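## Task

Two pallets sit at opposite ends of the track. The north one (toward -y) belongs to route E4 and the south one (toward +y) to route K9. Each case shows its route code on a label, either on top or on the face turned toward the track. Exactly one case on each pallet carries the other pallet's code. Exchange those two cases so that each ends on the pallet matching its code. Every case must finish lid up, and none may overhang its pallet's edge by more than about a finger's width. A case may rest temporarily on the table beside the middle of the track, and one that falls to the floor may be recovered if it ends lid up. At the end the tools must have released everything and moved away; anything held in place only by the robot does not count.

## Robot and tools

Robot. Two UR20-style arms, left_arm and right_arm, each on its own carriage on one shared track along y at x = 0. left_rail carries left_arm on the +y half (position_m 0.6 to 3 m); right_rail carries right_arm on the -y half (-3 to -0.6 m). Each base sits at x = 0, y = its carriage position, z = 0.04 m, facing +x. Each arm ends in a vacuum tool with four cups in two channels: channel a cups at y = -104.5 mm and channel b at +104.5 mm of the cup point, both at x = -62 and +62 mm; the rims span 227 mm by 312 mm. Cups point along the cup point's +z.

World frame. Fixed to the table: top at z = 0, +z up, +x the way the arms face, +y to their left, y = 0 at track middle. The table starts at x = 0.50 m and only spans y = -0.90 to 0.90; elsewhere the floor is 0.53 m lower. The north pallet is toward -y (cam_pallet_north), the south toward +y (cam_pallet_south); in both pallet images +y runs roughly rightward. Arm names are not image sides.

execute_actions. Argument actions: a list run in order; an empty list just returns state and images. Each action can hold rows, steps, until and device keys (left_rail, right_rail).
- rows: 1 to 15 rows, each one control step (1/30 s). Every row is 16 numbers in [-1, 1], covering both arms: left dx, dy, dz, rx, ry, rz, suction_a, suction_b, then right dx, dy, dz, rx, ry, rz, suction_a, suction_b.
- dx..rz are an offset, not a pose: the target relative to that cup point's measured pose at the start of the action (for a call's first action, the last reported pose), expressed in the cup point's own axes. Every row counts from that same start, not from the prior row. Scale: 1.0 = 0.6 m or 180 degrees; rx, ry, rz form one rotation vector. Each step the command is clipped to 100 mm and 16 degrees from the measured pose.
- suction_a/suction_b: 1 on, 0 off (above 0.01 is on); they persist, so resend an arm's current values to leave them unchanged.
- steps: 1 to 450, at least one per row, default 15. After the last row the arm keeps heading to that row's target, so give long moves more steps; the arm may still fall short, so send the remainder next.
- until: stops the action early when all conditions hold (it does not halt motion). Form {device: {field: value}} or [op, value] with =, !=, <, <=, >, >= (numbers need an op). {"all": {"status": "ended"}} = nothing reads moving; {"any": {"status": "ended"}} = some motion begun in the action ended.
- Carriage commands: {"left_rail": {"position_m": p, "speed_m_s": s}} sets an absolute place on the track and a top speed (0.01 to 1 m/s, starts at 1, persists); {"stop": true} alone halts it. Rows never move carriages, but a moving carriage shifts its arm's tool. To drive, send position_m then wait with until position_status != moving. Acceleration is 2 m/s2 (about 0.25 m to stop from 1 m/s); arrival is within 0.6 mm. Any out-of-range value or unknown name rejects the whole call.

Results. The state line gives each cup point's end_effector_position (m) and end_effector_quat_wxyz plus velocities in the world frame; printed position can be off, more at long reach. Hand target = current controller goal. Joint positions/velocities: rail, shoulder pan, shoulder lift, elbow, wrist 1-3. Wrist force/torque are in the cup point's axes (noisy, offset up to ~10 N, saturating ~200 N; "no reading" is fine). suction_measured_a/b: 0 to 1 vacuum; near 0 means no seal, 0.83+ airtight, cardboard leaks lower; settles in ~1.3 s. part_present_a/b flips to 1 above 0.09, back to 0 below 0.07. position_status: moving, done, contact_stop (blocked, over ~970 N; may roll back), time_out, stopped, stopped_with_arm (its arm was held back: send followable rows, then resend), stopped_for_other_arm (clearance check; move the arm away from the other, wait 30 steps, resend). position_answer taken/not_taken. "pose unreachable" means the clearance check altered or blocked that arm's command; it is stricter while a carriage moves.

Gripping. Press both cups of a channel fully onto a flat smooth face; edges, holes or one uncovered cup kill that channel's grip. Cups compress up to ~21 mm. Pull is ~381 N per sealed cup at 0.7. To release: lower in tiny steps until contact, then in one action switch both channels off and back the tool straight off. A cup stuck to the table: turn its channel off. Lift and move gently, ramping offsets about 0.01 per row.

Other tools. zoom_image(camera, region [x0, y0, x1, y1] pixels, at most 504 by 504) to read labels; cameras: cam_high, cam_low, cam_pallet_north, cam_pallet_south, cam_left_wrist, cam_right_wrist. read_manual(section "licences") only returns licence text. finished_scene(scene 1 or 2) ends a scene irreversibly; only call it after release and clearing, with carriages arrived.

Avoid. Arms (including tools, cameras, held cases, carriages) striking or pressing each other; a hand-over needs the giver's suction off before the taker's goes on. Torque faults (joint load limits: 671, 671, 394, 97.3, 97.3, 97.3 N m) or 400 N force faults halt the arm for 10 s. Objects may be nudged occasionally, and the simulation runs on while you think.

Each tool is called after "Request:" in YAML: its name, and indented under it one key for each argument.

## Session

Request:
execute_actions:
  actions: []

Scene clock: 0.00 s.
left_arm: end_effector_position=(+0.8502, +2.0551, +0.4416) suction_measured_a=0.00 part_present_a=0 suction_measured_b=0.00 part_present_b=0 end_effector_quat_wxyz=(+0.000, +0.000, +1.000, -0.000) end_effector_velocity=(+0.000, -0.000, -0.000) end_effector_angular_velocity=(+0.000, +0.000, -0.000) | right_arm: end_effector_position=(+0.8498, -2.2479, +0.4389) suction_measured_a=0.00 part_present_a=0 suction_measured_b=0.00 part_present_b=0 end_effector_quat_wxyz=(-0.001, -0.000, +1.000, +0.001) end_effector_velocity=(-0.000, +0.000, +0.000) end_effector_angular_velocity=(-0.000, -0.000, +0.000)
Joint positions: left_arm=[ 2.056 -0.24  -1.499  2.091 -2.163 -1.571  1.332] | right_arm=[-2.25  -0.237 -1.497  2.092 -2.164 -1.57   1.333]
Joint velocities: left_arm=[ 0. -0.  0. -0.  0. -0.  0.] | right_arm=[ 0.  0. -0.  0. -0.  0. -0.]
Wrist force (N, on the end effector, along its own x y z axes, offset not removed): no reading
Wrist torque (N m, same axes, about the end effector's origin, offset not removed): no reading
Hand target (left_arm): +0.850, +2.055, +0.442; +0.000, +0.000, +1.000, -0.000
Hand target (right_arm): +0.850, -2.248, +0.439; -0.001, -0.000, +1.000, +0.001
left_rail: position_m=2.056 position_m_goal=2.056 speed_m_s=1.00 position_status=done position_answer=taken refusals=0
right_rail: position_m=-2.250 position_m_goal=-2.250 speed_m_s=1.00 position_status=done position_answer=taken refusals=0

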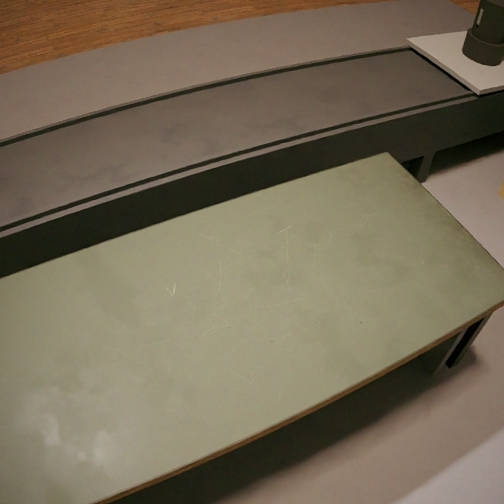

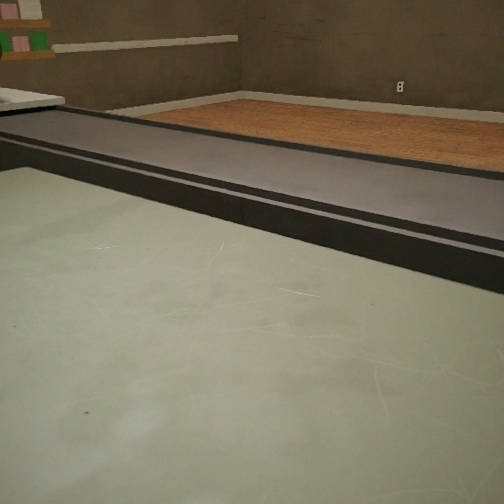

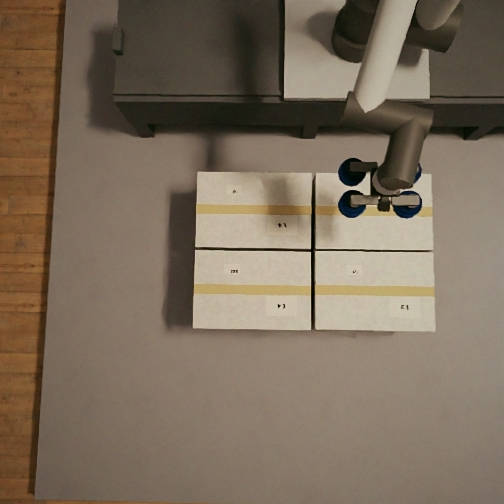

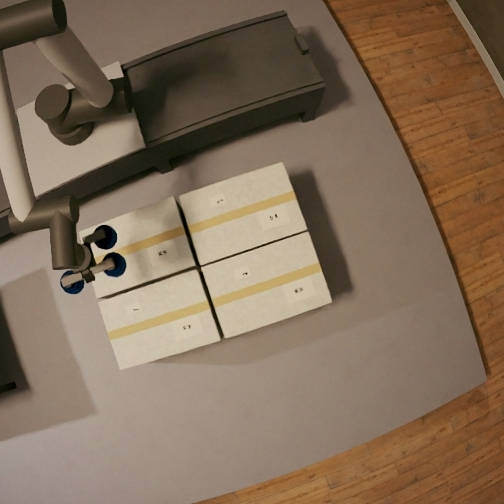

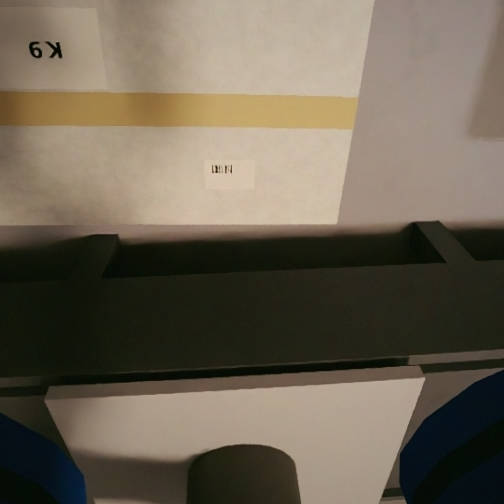

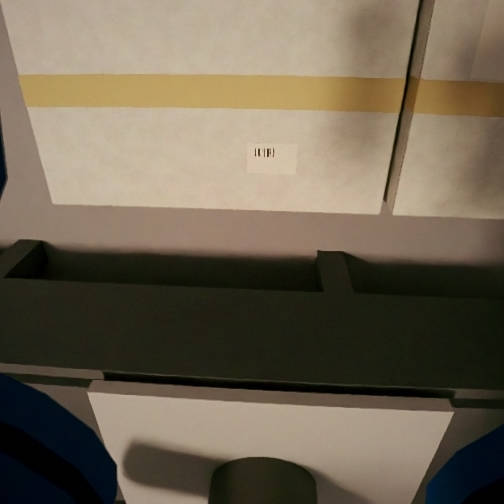

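Request:
zoom_image:
  camera: "cam_pallet_north"
  region: [180, 160, 450, 340]

Request:
zoom_image:
  camera: "cam_pallet_south"
  region: [60, 150, 350, 380]

Region (180, 160, 450, 340) of cam_pallet_north's 504x504 image, scaled by 1.867, with more detail than that image has.

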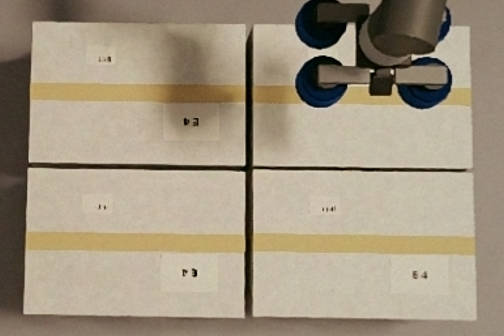

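Region (60, 150, 350, 380) of cam_pallet_south's 504x504 image, scaled by 1.738, with more detail than that image has; it fills the top 400 rows of this view, and the rest is white.

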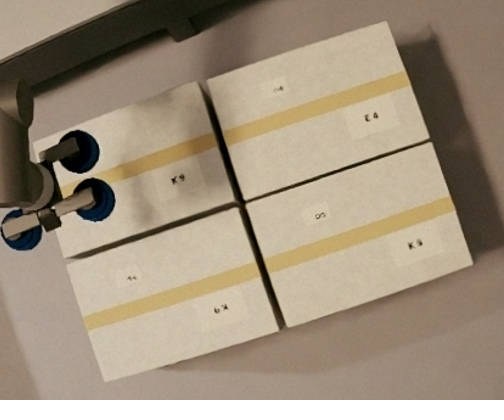

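Request:
zoom_image:
  camera: "cam_pallet_south"
  region: [150, 200, 320, 340]

Request:
zoom_image:
  camera: "cam_pallet_north"
  region: [260, 210, 430, 320]

Request:
execute_actions:
  actions:
    - {"right_rail":{"position_m":-1.6},"left_rail":{"position_m":1.4},"steps":90,"until":{"all":{"status":"ended"}}}

Region (150, 200, 320, 340) of cam_pallet_south's 504x504 image, scaled by 2.965, with more detail than that image has; it fills the top 415 rows of this view, and the rest is white.

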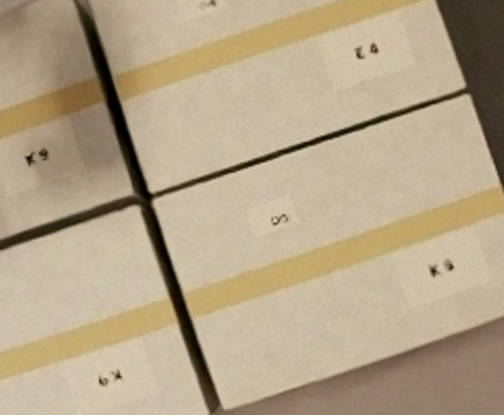

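Region (260, 210, 430, 320) of cam_pallet_north's 504x504 image, scaled by 2.965, with more detail than that image has; it fills the top 326 rows of this view, and the rest is white.

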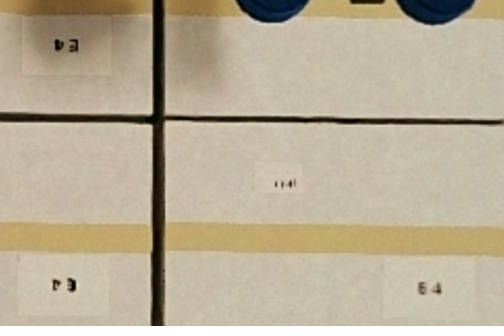

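Scene clock: 14.87 s.
left_arm: end_effector_position=(+0.8502, +1.3991, +0.4416) suction_measured_a=0.00 part_present_a=0 suction_measured_b=0.00 part_present_b=0 end_effector_quat_wxyz=(+0.000, +0.000, +1.000, -0.000) end_effector_velocity=(+0.000, -0.000, -0.000) end_effector_angular_velocity=(+0.000, +0.000, +0.000) | right_arm: end_effector_position=(+0.8498, -1.5982, +0.4389) suction_measured_a=0.00 part_present_a=0 suction_measured_b=0.00 part_present_b=0 end_effector_quat_wxyz=(-0.001, -0.000, +1.000, +0.001) end_effector_velocity=(+0.000, +0.000, -0.000) end_effector_angular_velocity=(+0.000, +0.000, -0.000)
Joint positions: left_arm=[ 1.4   -0.24  -1.499  2.091 -2.163 -1.571  1.332] | right_arm=[-1.6   -0.237 -1.497  2.092 -2.164 -1.57   1.333]
Joint velocities: left_arm=[ 0. -0.  0. -0.  0.  0. -0.] | right_arm=[ 0.  0.  0.  0. -0. -0.  0.]
Wrist force (N, on the end effector, along its own x y z axes, offset not removed): left_arm=[0.8 1.3 -2.1] | right_arm=[-1.9 1.2 -1.4]
Wrist torque (N m, same axes, about the end effector's origin, offset not removed): left_arm=[-0.32 0.11 -0.12] | right_arm=[0.15 0.33 0.06]
Hand target (left_arm): +0.850, +1.399, +0.442; +0.000, +0.000, +1.000, -0.000
Hand target (right_arm): +0.850, -1.598, +0.439; -0.001, -0.000, +1.000, +0.001
left_rail: position_m=1.400 position_m_goal=1.400 speed_m_s=1.00 position_status=done position_answer=taken refusals=0
right_rail: position_m=-1.600 position_m_goal=-1.600 speed_m_s=1.00 position_status=done position_answer=taken refusals=0
camera_calibration (this result's frames):
cam_left_wrist: T_world_to_cam=[[-0.0110025, -0.997121, 0.0750201, 1.36841], [-0.820993, 0.0518371, 0.56858, 0.392278], [-0.570832, -0.0553352, -0.8192, 1.01908], [0, 0, 0, 1]] pos_world=[0.918837, 1.40053, 0.509131]
cam_right_wrist: T_world_to_cam=[[0.00466423, -0.996776, -0.0800999, -1.55756], [-0.853688, -0.0456831, 0.518777, 0.447373], [-0.520764, 0.0659606, -0.851149, 1.01902], [0, 0, 0, 1]] pos_world=[0.919849, -1.59932, 0.510487]

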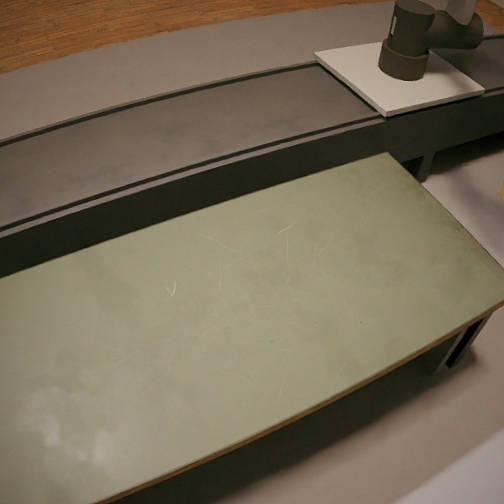

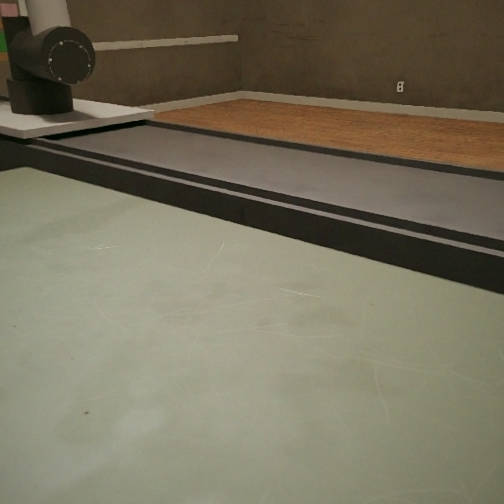

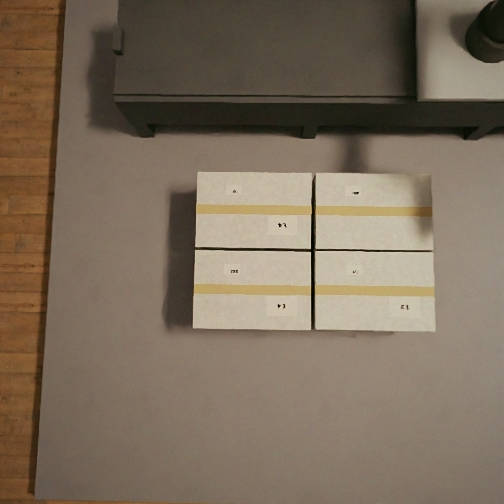

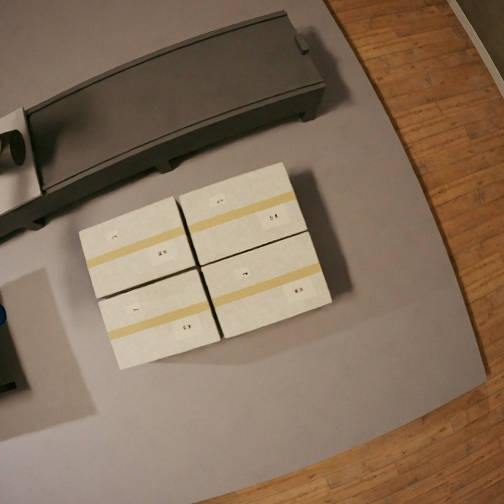

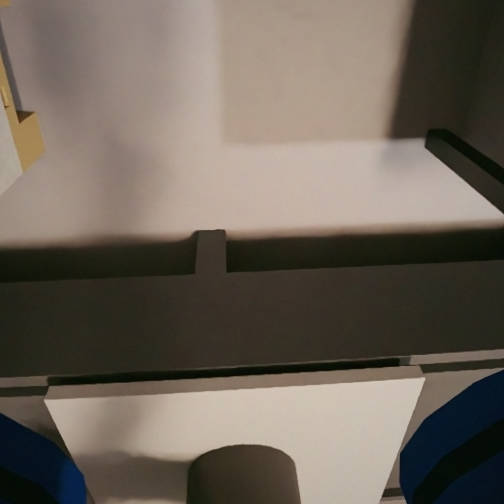

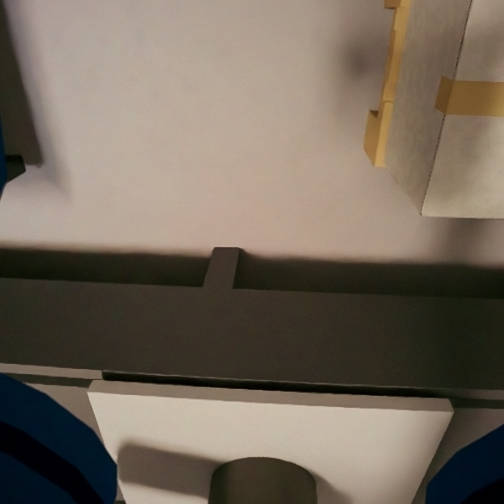

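Request:
execute_actions:
  actions:
    - {"right_rail":{"position_m":-2.115},"left_rail":{"position_m":2.766},"steps":90,"until":{"all":{"status":"ended"}}}
    - {"rows":[[0.1,0,0.6,0,0,0,0,0,0.07,0,0.6,0,0,0,0,0]],"steps":90}

Scene clock: 46.80 s.
left_arm: end_effector_position=(+0.7909, +2.7652, +0.0811) suction_measured_a=0.00 part_present_a=0 suction_measured_b=0.00 part_present_b=0 end_effector_quat_wxyz=(+0.000, +0.000, +1.000, -0.000) end_effector_velocity=(-0.000, +0.000, -0.000) end_effector_angular_velocity=(+0.000, +0.000, +0.000) | right_arm: end_effector_position=(+0.8074, -2.1132, +0.0790) suction_measured_a=0.00 part_present_a=0 suction_measured_b=0.00 part_present_b=0 end_effector_quat_wxyz=(-0.001, -0.000, +1.000, +0.001) end_effector_velocity=(-0.000, +0.000, -0.000) end_effector_angular_velocity=(+0.000, +0.000, -0.000)
Joint positions: left_arm=[ 2.766 -0.258 -1.133  2.368 -2.806 -1.571  1.313] | right_arm=[-2.115 -0.25  -1.121  2.344 -2.791 -1.57   1.32 ]
Joint velocities: left_arm=[ 0.  0.  0.  0. -0. -0.  0.] | right_arm=[ 0.  0.  0.  0. -0. -0.  0.]
Wrist force (N, on the end effector, along its own x y z axes, offset not removed): left_arm=[3.6 -0.1 1.0] | right_arm=[-1.2 3.3 -1.1]
Wrist torque (N m, same axes, about the end effector's origin, offset not removed): left_arm=[-0.26 -0.25 -0.24] | right_arm=[0.50 0.39 0.06]
Hand target (left_arm): +0.791, +2.765, +0.081; +0.000, +0.000, +1.000, -0.000
Hand target (right_arm): +0.807, -2.113, +0.079; -0.001, -0.000, +1.000, +0.001
Off the commanded pose (left_arm): 0.001 m, 0 deg.
Off the commanded pose (right_arm): 0.001 m, 0 deg.
left_rail: position_m=2.766 position_m_goal=2.766 speed_m_s=1.00 position_status=done position_answer=taken refusals=0
right_rail: position_m=-2.115 position_m_goal=-2.115 speed_m_s=1.00 position_status=done position_answer=taken refusals=0
camera_calibration (this result's frames):
cam_left_wrist: T_world_to_cam=[[-0.0110027, -0.99712, 0.0750324, 2.75695], [-0.820988, 0.0518448, 0.568587, 0.477742], [-0.57084, -0.0553447, -0.819194, 0.765528], [0, 0, 0, 1]] pos_world=[0.859548, 2.76661, 0.148618]
cam_right_wrist: T_world_to_cam=[[0.00466544, -0.996774, -0.080123, -2.09953], [-0.853698, -0.0456949, 0.51876, 0.574346], [-0.520747, 0.0659806, -0.851157, 0.724627], [0, 0, 0, 1]] pos_world=[0.877461, -2.11432, 0.150604]

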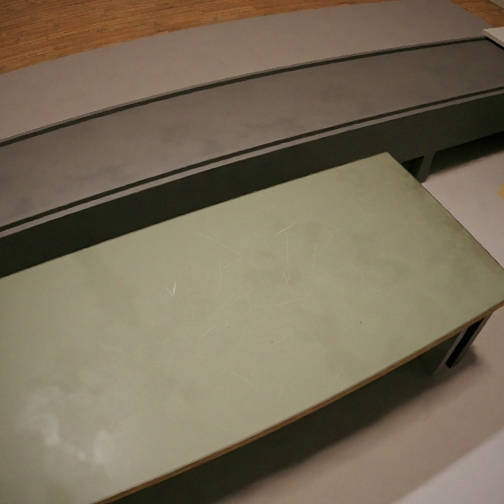

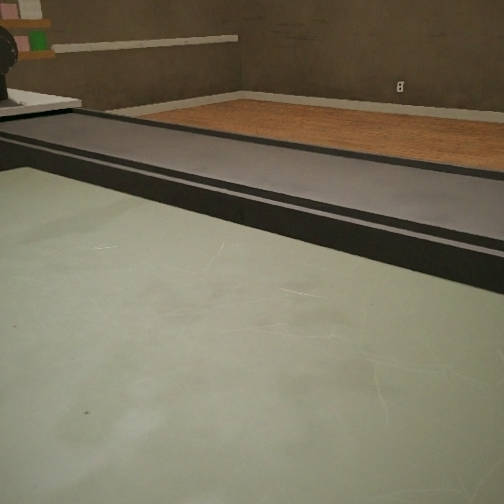

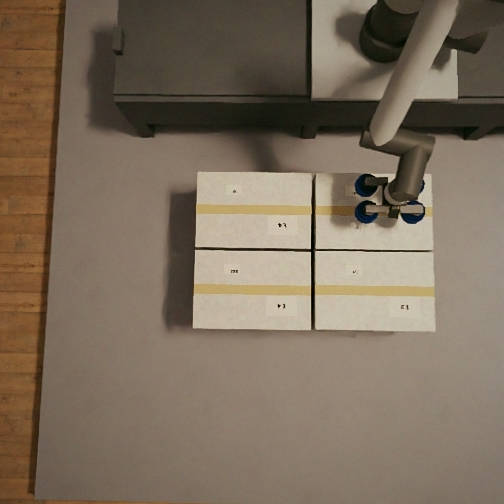

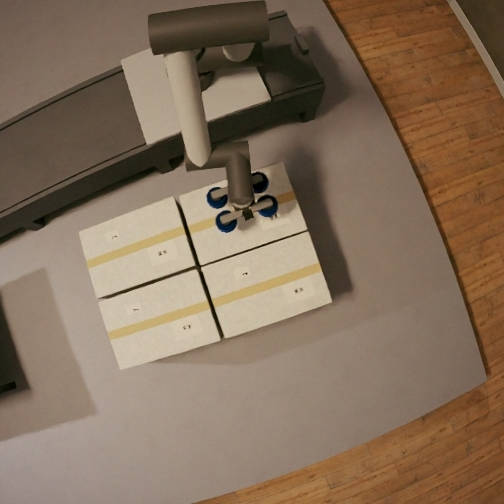

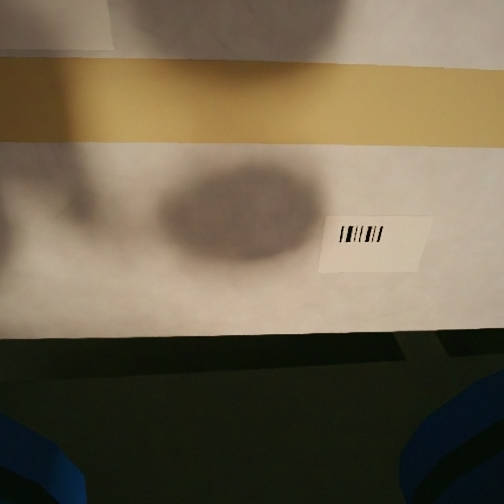

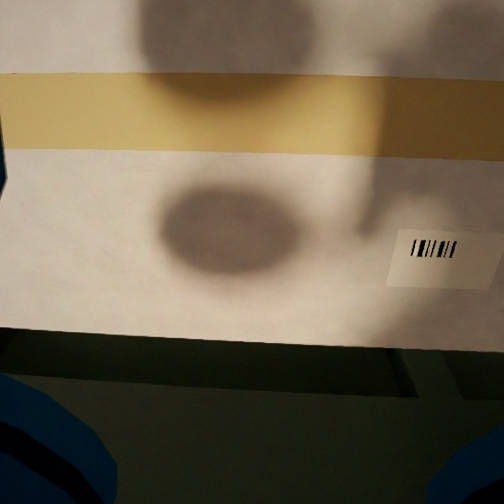

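Request:
execute_actions:
  actions:
    - {"rows":[[0,0,0.29,0,0,0,0,0,-0.02,0,0.29,0,0,0,0,0]],"steps":45}
    - {"rows":[[0,0,0.05,0,0,0,1,1,0,0,0.05,0,0,0,1,1]],"steps":60}

Scene clock: 67.17 s.
left_arm: end_effector_position=(+0.7916, +2.7650, -0.1180) suction_measured_a=0.83 part_present_a=1 suction_measured_b=0.83 part_present_b=1 end_effector_quat_wxyz=(+0.002, +0.000, +1.000, -0.001) end_effector_velocity=(+0.000, +0.000, +0.000) end_effector_angular_velocity=(+0.000, -0.000, +0.000) | right_arm: end_effector_position=(+0.8197, -2.1133, -0.1198) suction_measured_a=0.90 part_present_a=1 suction_measured_b=0.90 part_present_b=1 end_effector_quat_wxyz=(+0.000, -0.000, +1.000, +0.000) end_effector_velocity=(-0.000, +0.000, -0.000) end_effector_angular_velocity=(+0.000, +0.000, +0.000)
Joint positions: left_arm=[ 2.766 -0.258 -0.806  2.365 -3.133 -1.571  1.313] | right_arm=[-2.115 -0.246 -0.803  2.324 -3.092 -1.57   1.324]
Joint velocities: left_arm=[ 0. -0. -0.  0.  0.  0. -0.] | right_arm=[ 0.  0.  0. -0. -0.  0. -0.]
Wrist force (N, on the end effector, along its own x y z axes, offset not removed): left_arm=[18.9 16.5 -50.3] | right_arm=[10.9 20.8 -64.9]
Wrist torque (N m, same axes, about the end effector's origin, offset not removed): left_arm=[-2.10 6.28 1.12] | right_arm=[-2.06 7.27 0.63]
Hand target (left_arm): +0.792, +2.765, -0.118; +0.002, +0.000, +1.000, -0.001
Hand target (right_arm): +0.820, -2.113, -0.120; +0.000, -0.000, +1.000, +0.000
Off the commanded pose (left_arm): 0.005 m, 0 deg.
Off the commanded pose (right_arm): 0.005 m, 0 deg.
FORCE FAULT: contact force on the left arm reached its limit, and that arm stopped for 10 seconds. FORCE FAULT: contact force on the right arm reached its limit, and that arm stopped for 10 seconds. On each arm, the contact can be on any part of the arm, not only on its tool. Those arms' remaining commands of this call were not run. Those arms hold still and accept commands again. Move each arm away from its contact; if what an arm grips holds it there, let go first. An arm that pushes or pulls that hard again can be faulted again.
left_rail: position_m=2.766 position_m_goal=2.766 speed_m_s=1.00 position_status=done position_answer=taken refusals=0
right_rail: position_m=-2.115 position_m_goal=-2.115 speed_m_s=1.00 position_status=done position_answer=taken refusals=0
camera_calibration (this result's frames):
cam_left_wrist: T_world_to_cam=[[-0.0112795, -0.997069, 0.0756657, 2.77187], [-0.82246, 0.0522883, 0.566415, 0.591167], [-0.568711, -0.0558432, -0.820639, 0.602379], [0, 0, 0, 1]] pos_world=[0.860056, 2.76648, -0.0502451]
cam_right_wrist: T_world_to_cam=[[0.00477686, -0.996832, -0.0793884, -2.11569], [-0.855027, -0.0452402, 0.516607, 0.689738], [-0.518562, 0.0654115, -0.852535, 0.558668], [0, 0, 0, 1]] pos_world=[0.889555, -2.11433, -0.0480003]

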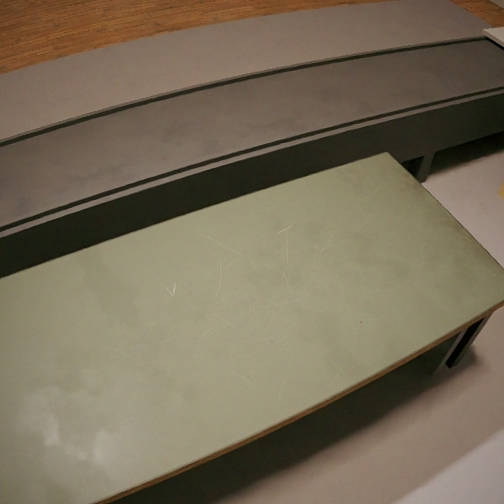

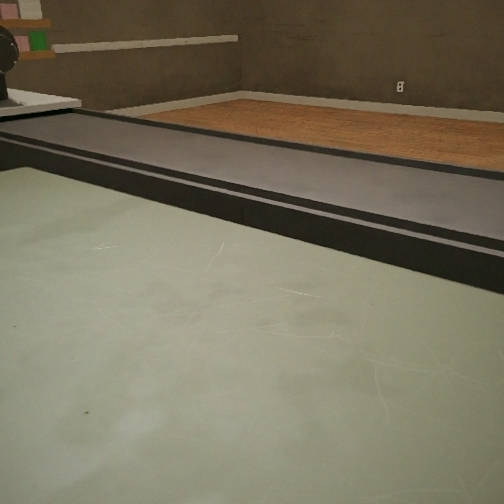

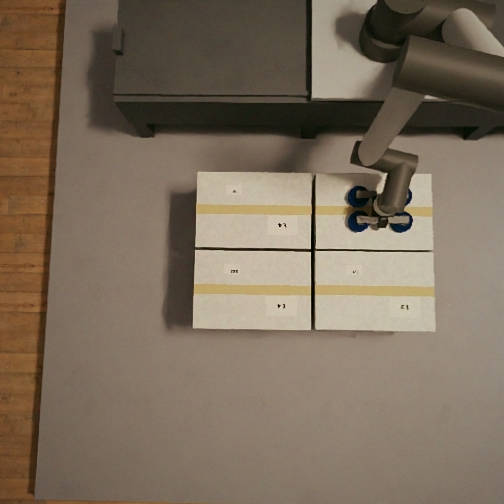

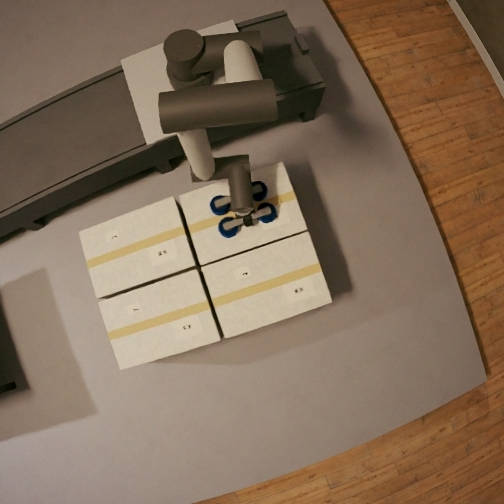

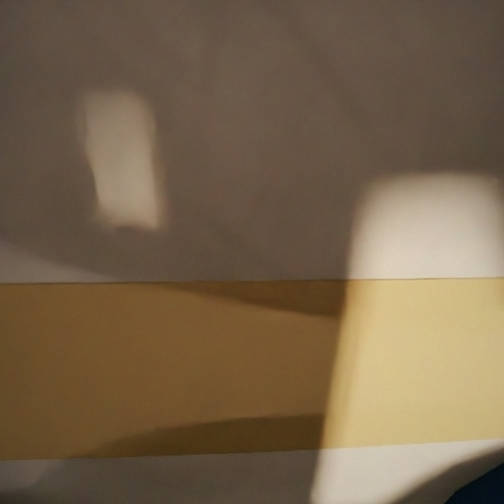

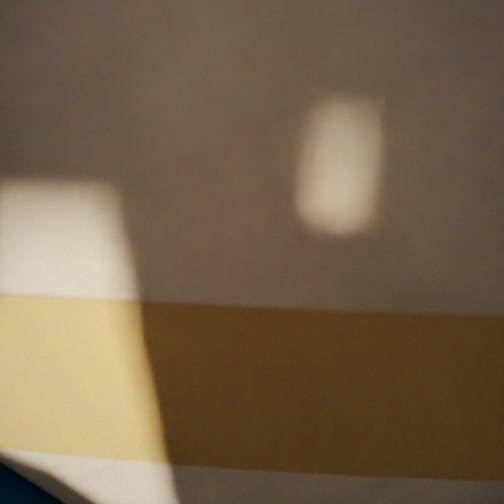

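Request:
execute_actions:
  actions:
    - {"rows":[[0,0,-0.01,0,0,0,1,1,0,0,-0.01,0,0,0,1,1],[0,0,-0.02,0,0,0,1,1,0,0,-0.02,0,0,0,1,1],[0,0,-0.04,0,0,0,1,1,0,0,-0.04,0,0,0,1,1],[0,0,-0.06,0,0,0,1,1,0,0,-0.06,0,0,0,1,1],[0,0,-0.09,0,0,0,1,1,0,0,-0.09,0,0,0,1,1],[0,0,-0.13,0,0,0,1,1,0,0,-0.13,0,0,0,1,1],[-0.1,0,-0.8,0,0,0,1,1,-0.1,0,-0.8,0,0,0,1,1]],"steps":90}
    - {"left_rail":{"position_m":1.5,"speed_m_s":0.6},"right_rail":{"position_m":-0.6,"speed_m_s":0.6},"steps":150,"until":{"all":{"status":"ended"}}}

Scene clock: 78.57 s.
left_arm: end_effector_position=(+0.8495, +1.4992, +0.3629) suction_measured_a=0.83 part_present_a=1 suction_measured_b=0.83 part_present_b=1 end_effector_quat_wxyz=(+0.002, +0.000, +1.000, -0.001) end_effector_velocity=(-0.000, -0.000, +0.000) end_effector_angular_velocity=(-0.001, +0.000, +0.000) | right_arm: end_effector_position=(+0.8789, -0.5978, +0.3602) suction_measured_a=0.90 part_present_a=1 suction_measured_b=0.90 part_present_b=1 end_effector_quat_wxyz=(+0.000, -0.000, +1.000, +0.000) end_effector_velocity=(+0.000, -0.003, +0.000) end_effector_angular_velocity=(-0.008, -0.000, -0.001)
Joint positions: left_arm=[ 1.5   -0.239 -1.435  2.154 -2.293 -1.571  1.332] | right_arm=[-0.6   -0.229 -1.401  2.116 -2.286 -1.57   1.341]
Joint velocities: left_arm=[ 0.     0.    -0.    -0.    -0.    -0.001 -0.   ] | right_arm=[ 0.    -0.001 -0.    -0.    -0.002 -0.008  0.   ]
Wrist force (N, on the end effector, along its own x y z axes, offset not removed): left_arm=[5.2 -1.3 50.2] | right_arm=[-2.8 1.6 13.8]
Wrist torque (N m, same axes, about the end effector's origin, offset not removed): left_arm=[-10.50 -0.97 -0.21] | right_arm=[-9.77 0.89 0.25]
Hand target (left_arm): +0.850, +1.499, +0.363; +0.002, +0.000, +1.000, -0.001
Hand target (right_arm): +0.879, -0.598, +0.360; +0.000, -0.000, +1.000, +0.000
Off the commanded pose (left_arm): 0.001 m, 0 deg.
Off the commanded pose (right_arm): 0.001 m, 0 deg.
left_rail: position_m=1.500 position_m_goal=1.500 speed_m_s=0.60 position_status=done position_answer=taken refusals=0
right_rail: position_m=-0.600 position_m_goal=-0.600 speed_m_s=0.60 position_status=done position_answer=taken refusals=0
camera_calibration (this result's frames):
cam_left_wrist: T_world_to_cam=[[-0.0112916, -0.997079, 0.0755398, 1.47416], [-0.822423, 0.0522303, 0.566473, 0.432683], [-0.568764, -0.0557293, -0.820611, 0.95909], [0, 0, 0, 1]] pos_world=[0.91799, 1.5007, 0.430578]
cam_right_wrist: T_world_to_cam=[[0.00481046, -0.996836, -0.0793351, -0.567234], [-0.854991, -0.0452457, 0.516665, 0.560926], [-0.51862, 0.0653454, -0.852504, 0.899425], [0, 0, 0, 1]] pos_world=[0.948775, -0.598833, 0.431951]

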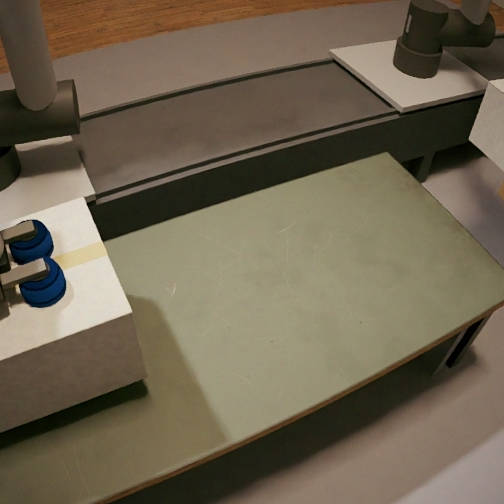

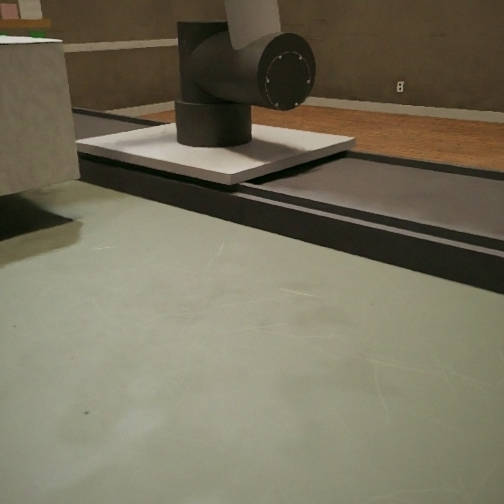

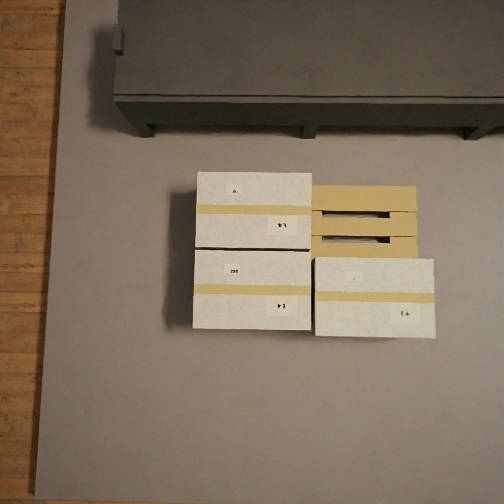

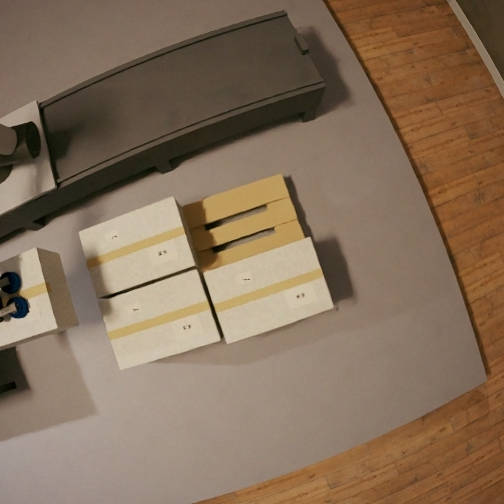

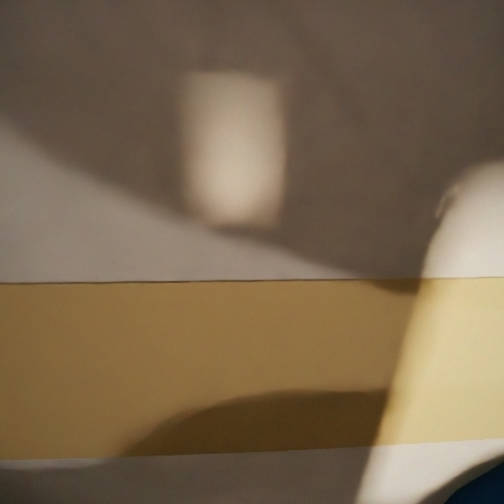

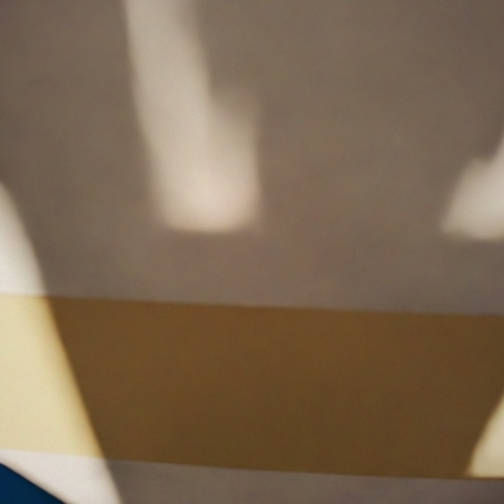

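Request:
execute_actions:
  actions:
    - {"rows":[[0,0,0,0,0,0,1,1,0,0.1,0,0,0,0,1,1],[0,0,0,0,0,0,1,1,0,0.8,0,0,0,0,1,1]],"steps":90}
    - {"rows":[[0,0,0,0,0,0,1,1,0,0.8,0,0,0,0,1,1]],"steps":90}
    - {"rows":[[0,0,0,0,0,0,1,1,0,0,0.11,0,0,0,1,1]],"steps":40}

Scene clock: 91.70 s.
left_arm: end_effector_position=(+0.8495, +1.4992, +0.3629) suction_measured_a=0.83 part_present_a=1 suction_measured_b=0.83 part_present_b=1 end_effector_quat_wxyz=(+0.002, +0.000, +1.000, -0.001) end_effector_velocity=(-0.000, +0.000, -0.000) end_effector_angular_velocity=(+0.000, +0.000, +0.000) | right_arm: end_effector_position=(+0.8773, +0.3615, +0.2930) suction_measured_a=0.90 part_present_a=1 suction_measured_b=0.90 part_present_b=1 end_effector_quat_wxyz=(+0.000, -0.000, +1.000, -0.001) end_effector_velocity=(+0.000, -0.000, -0.000) end_effector_angular_velocity=(-0.000, +0.000, -0.000)
Joint positions: left_arm=[ 1.5   -0.239 -1.435  2.154 -2.293 -1.571  1.332] | right_arm=[-0.6    0.676 -0.936  1.5   -2.133 -1.572  2.246]
Joint velocities: left_arm=[ 0. -0.  0. -0.  0. -0. -0.] | right_arm=[ 0. -0.  0.  0. -0. -0.  0.]
Wrist force (N, on the end effector, along its own x y z axes, offset not removed): left_arm=[3.0 0.9 54.9] | right_arm=[-0.2 0.3 14.5]
Wrist torque (N m, same axes, about the end effector's origin, offset not removed): left_arm=[-10.18 -0.58 -0.23] | right_arm=[-9.52 0.62 0.14]
Hand target (left_arm): +0.849, +1.499, +0.363; +0.002, +0.000, +1.000, -0.001
Hand target (right_arm): +0.877, +0.362, +0.293; +0.000, -0.000, +1.000, -0.001
Off the commanded pose (left_arm): 0.000 m, 0 deg.
Off the commanded pose (right_arm): 0.000 m, 0 deg.
left_rail: position_m=1.500 position_m_goal=1.500 speed_m_s=0.60 position_status=done position_answer=taken refusals=0
right_rail: position_m=-0.600 position_m_goal=-0.600 speed_m_s=0.60 position_status=done position_answer=taken refusals=0
camera_calibration (this result's frames):
cam_left_wrist: T_world_to_cam=[[-0.0112823, -0.997079, 0.0755395, 1.47416], [-0.822423, 0.0522225, 0.566474, 0.432694], [-0.568764, -0.0557343, -0.82061, 0.959097], [0, 0, 0, 1]] pos_world=[0.91799, 1.50071, 0.430578]
cam_right_wrist: T_world_to_cam=[[0.00477981, -0.996998, -0.0772786, 0.383145], [-0.854771, -0.0441807, 0.517122, 0.636966], [-0.518984, 0.0635837, -0.852416, 0.779619], [0, 0, 0, 1]] pos_world=[0.947238, 0.360565, 0.364779]

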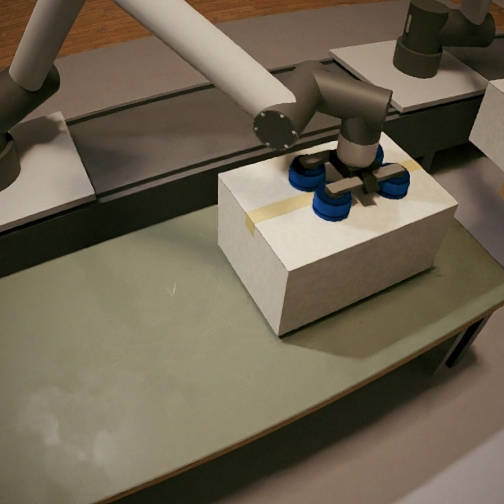

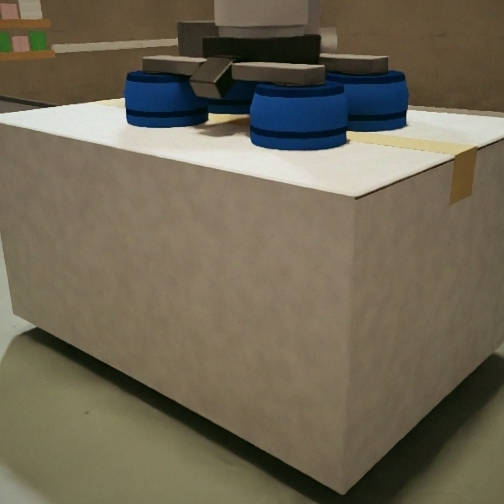

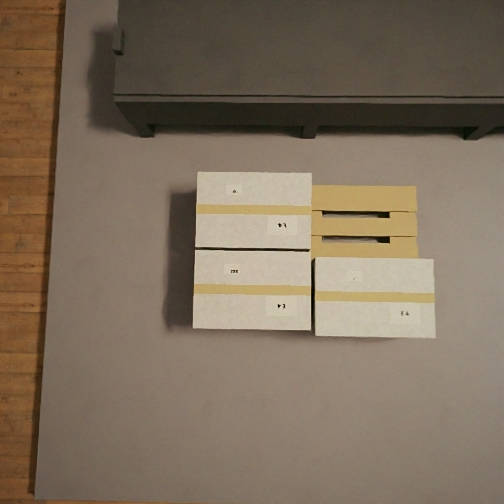

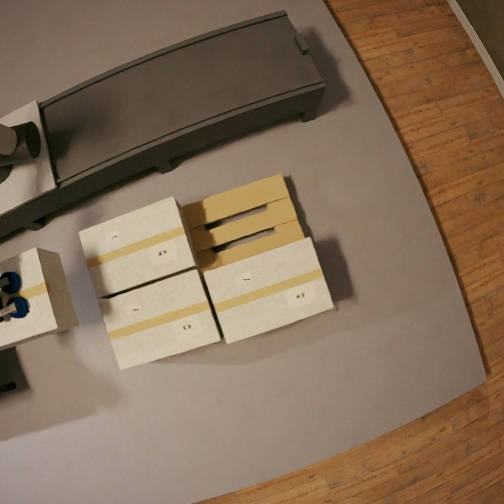

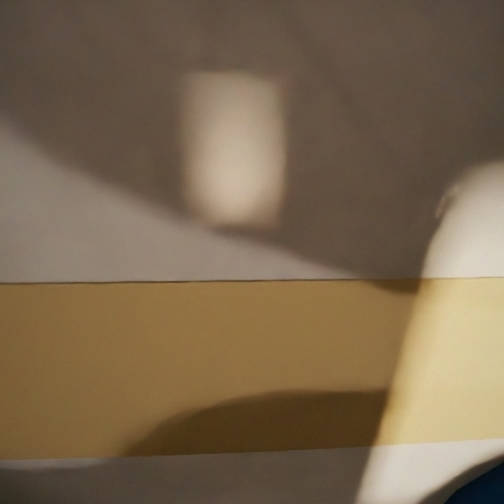

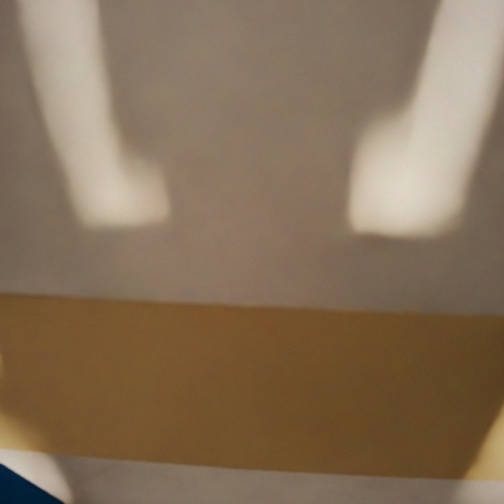

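Request:
execute_actions:
  actions:
    - {"rows":[[0,0,0,0,0,0,1,1,0,0,0.025,0,0,0,1,1]],"steps":25}
    - {"rows":[[0,0,-0.52,0,0,0,1,1,0,0,-0.3,0,0,0,0,0]],"steps":50}
    - {"rows":[[0,0,0,0,0,0,1,1,0,-1,0,0,0,0,0,0]],"steps":70}
    - {"rows":[[0,0,0,0,0,0,1,1,0,-0.6,0,0,0,0,0,0]],"steps":50}
    - {"right_rail":{"position_m":-2.0,"speed_m_s":1},"steps":120,"until":{"all":{"status":"ended"}}}
    - {"left_rail":{"position_m":0.6},"steps":120,"until":{"all":{"status":"ended"}}}
    - {"rows":[[0,-0.1,0,0,0,0,1,1,0,0,0,0,0,0,0,0],[0,-0.8,0,0,0,0,1,1,0,0,0,0,0,0,0,0]],"steps":90}
    - {"rows":[[0,-0.8,0,0,0,0,1,1,0,0,0,0,0,0,0,0]],"steps":90}
    - {"rows":[[0,0,0.6,0,0,0,1,1,0,0,0,0,0,0,0,0]],"steps":80}

Scene clock: 116.53 s.
left_arm: end_effector_position=(+0.8484, -0.3608, +0.3159) suction_measured_a=0.83 part_present_a=1 suction_measured_b=0.83 part_present_b=1 end_effector_quat_wxyz=(+0.001, +0.000, +1.000, -0.001) end_effector_velocity=(+0.000, -0.000, -0.000) end_effector_angular_velocity=(+0.000, +0.000, +0.000) | right_arm: end_effector_position=(+0.8788, -1.9979, +0.4592) suction_measured_a=0.00 part_present_a=0 suction_measured_b=0.00 part_present_b=0 end_effector_quat_wxyz=(+0.000, -0.000, +1.000, +0.000) end_effector_velocity=(-0.000, +0.000, +0.000) end_effector_angular_velocity=(-0.000, -0.000, -0.000)
Joint positions: left_arm=[ 0.6   -1.005 -0.971  1.526 -2.129 -1.569  0.566] | right_arm=[-2.    -0.229 -1.479  2.04  -2.132 -1.57   1.341]
Joint velocities: left_arm=[ 0. -0.  0.  0.  0.  0. -0.] | right_arm=[ 0.  0. -0.  0.  0. -0.  0.]
Wrist force (N, on the end effector, along its own x y z axes, offset not removed): left_arm=[3.2 4.9 53.5] | right_arm=[0.6 -1.0 -0.5]
Wrist torque (N m, same axes, about the end effector's origin, offset not removed): left_arm=[-9.54 -0.58 -0.16] | right_arm=[-0.11 0.10 0.19]
Hand target (left_arm): +0.848, -0.361, +0.316; +0.001, +0.000, +1.000, -0.001
Hand target (right_arm): +0.879, -1.998, +0.459; +0.000, -0.000, +1.000, +0.000
Off the commanded pose (left_arm): 0.001 m, 0 deg.
Off the commanded pose (right_arm): 0.000 m, 0 deg.
left_rail: position_m=0.600 position_m_goal=0.600 speed_m_s=0.60 position_status=done position_answer=taken refusals=0
right_rail: position_m=-2.000 position_m_goal=-2.000 speed_m_s=1.00 position_status=done position_answer=taken refusals=0
camera_calibration (this result's frames):
cam_left_wrist: T_world_to_cam=[[-0.011359, -0.99706, 0.0757841, -0.376916], [-0.822117, 0.0524544, 0.566896, 0.555243], [-0.569205, -0.055864, -0.820296, 0.816444], [0, 0, 0, 1]] pos_world=[0.916918, -0.359322, 0.383525]
cam_right_wrist: T_world_to_cam=[[0.00480724, -0.996836, -0.0793362, -1.9551], [-0.854985, -0.0452444, 0.516676, 0.446298], [-0.518631, 0.0653475, -0.852497, 1.07527], [0, 0, 0, 1]] pos_world=[0.948644, -1.99899, 0.530961]

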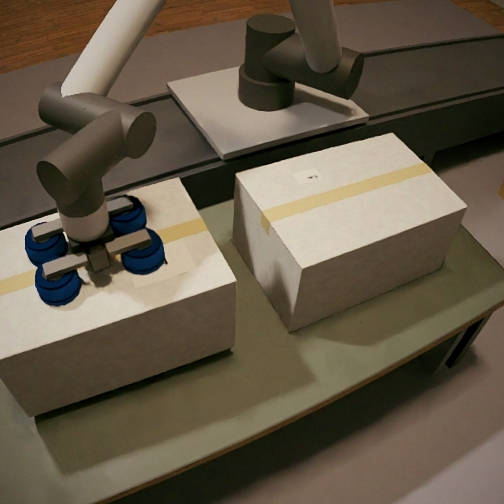

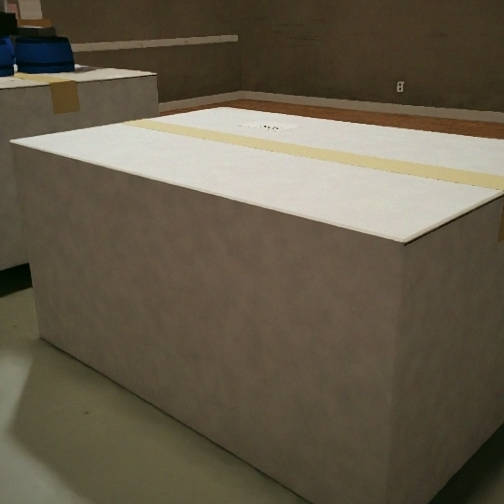

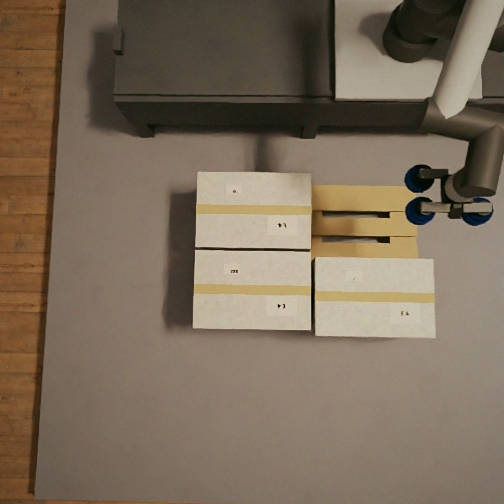

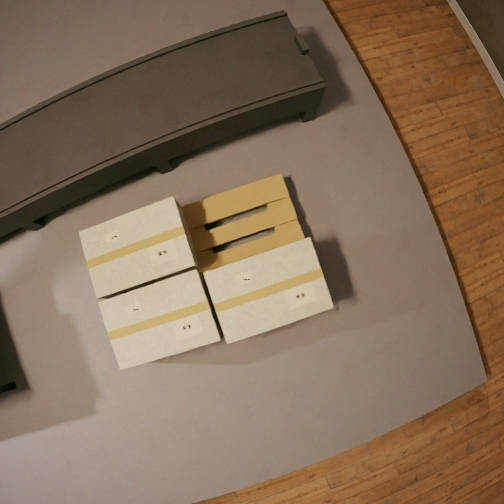

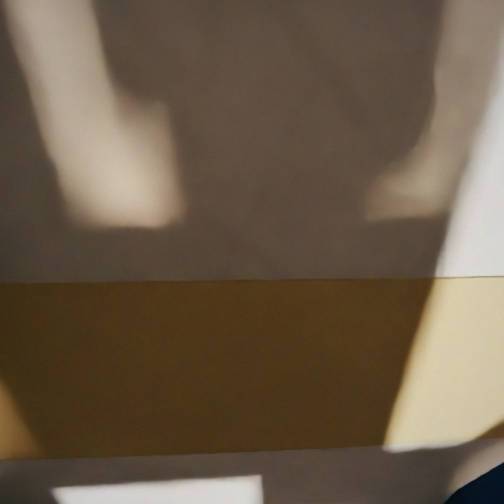

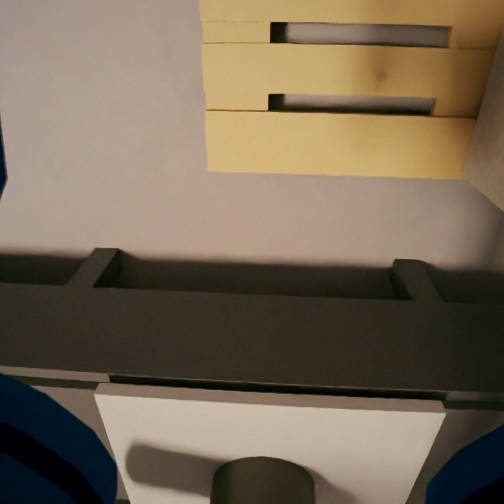

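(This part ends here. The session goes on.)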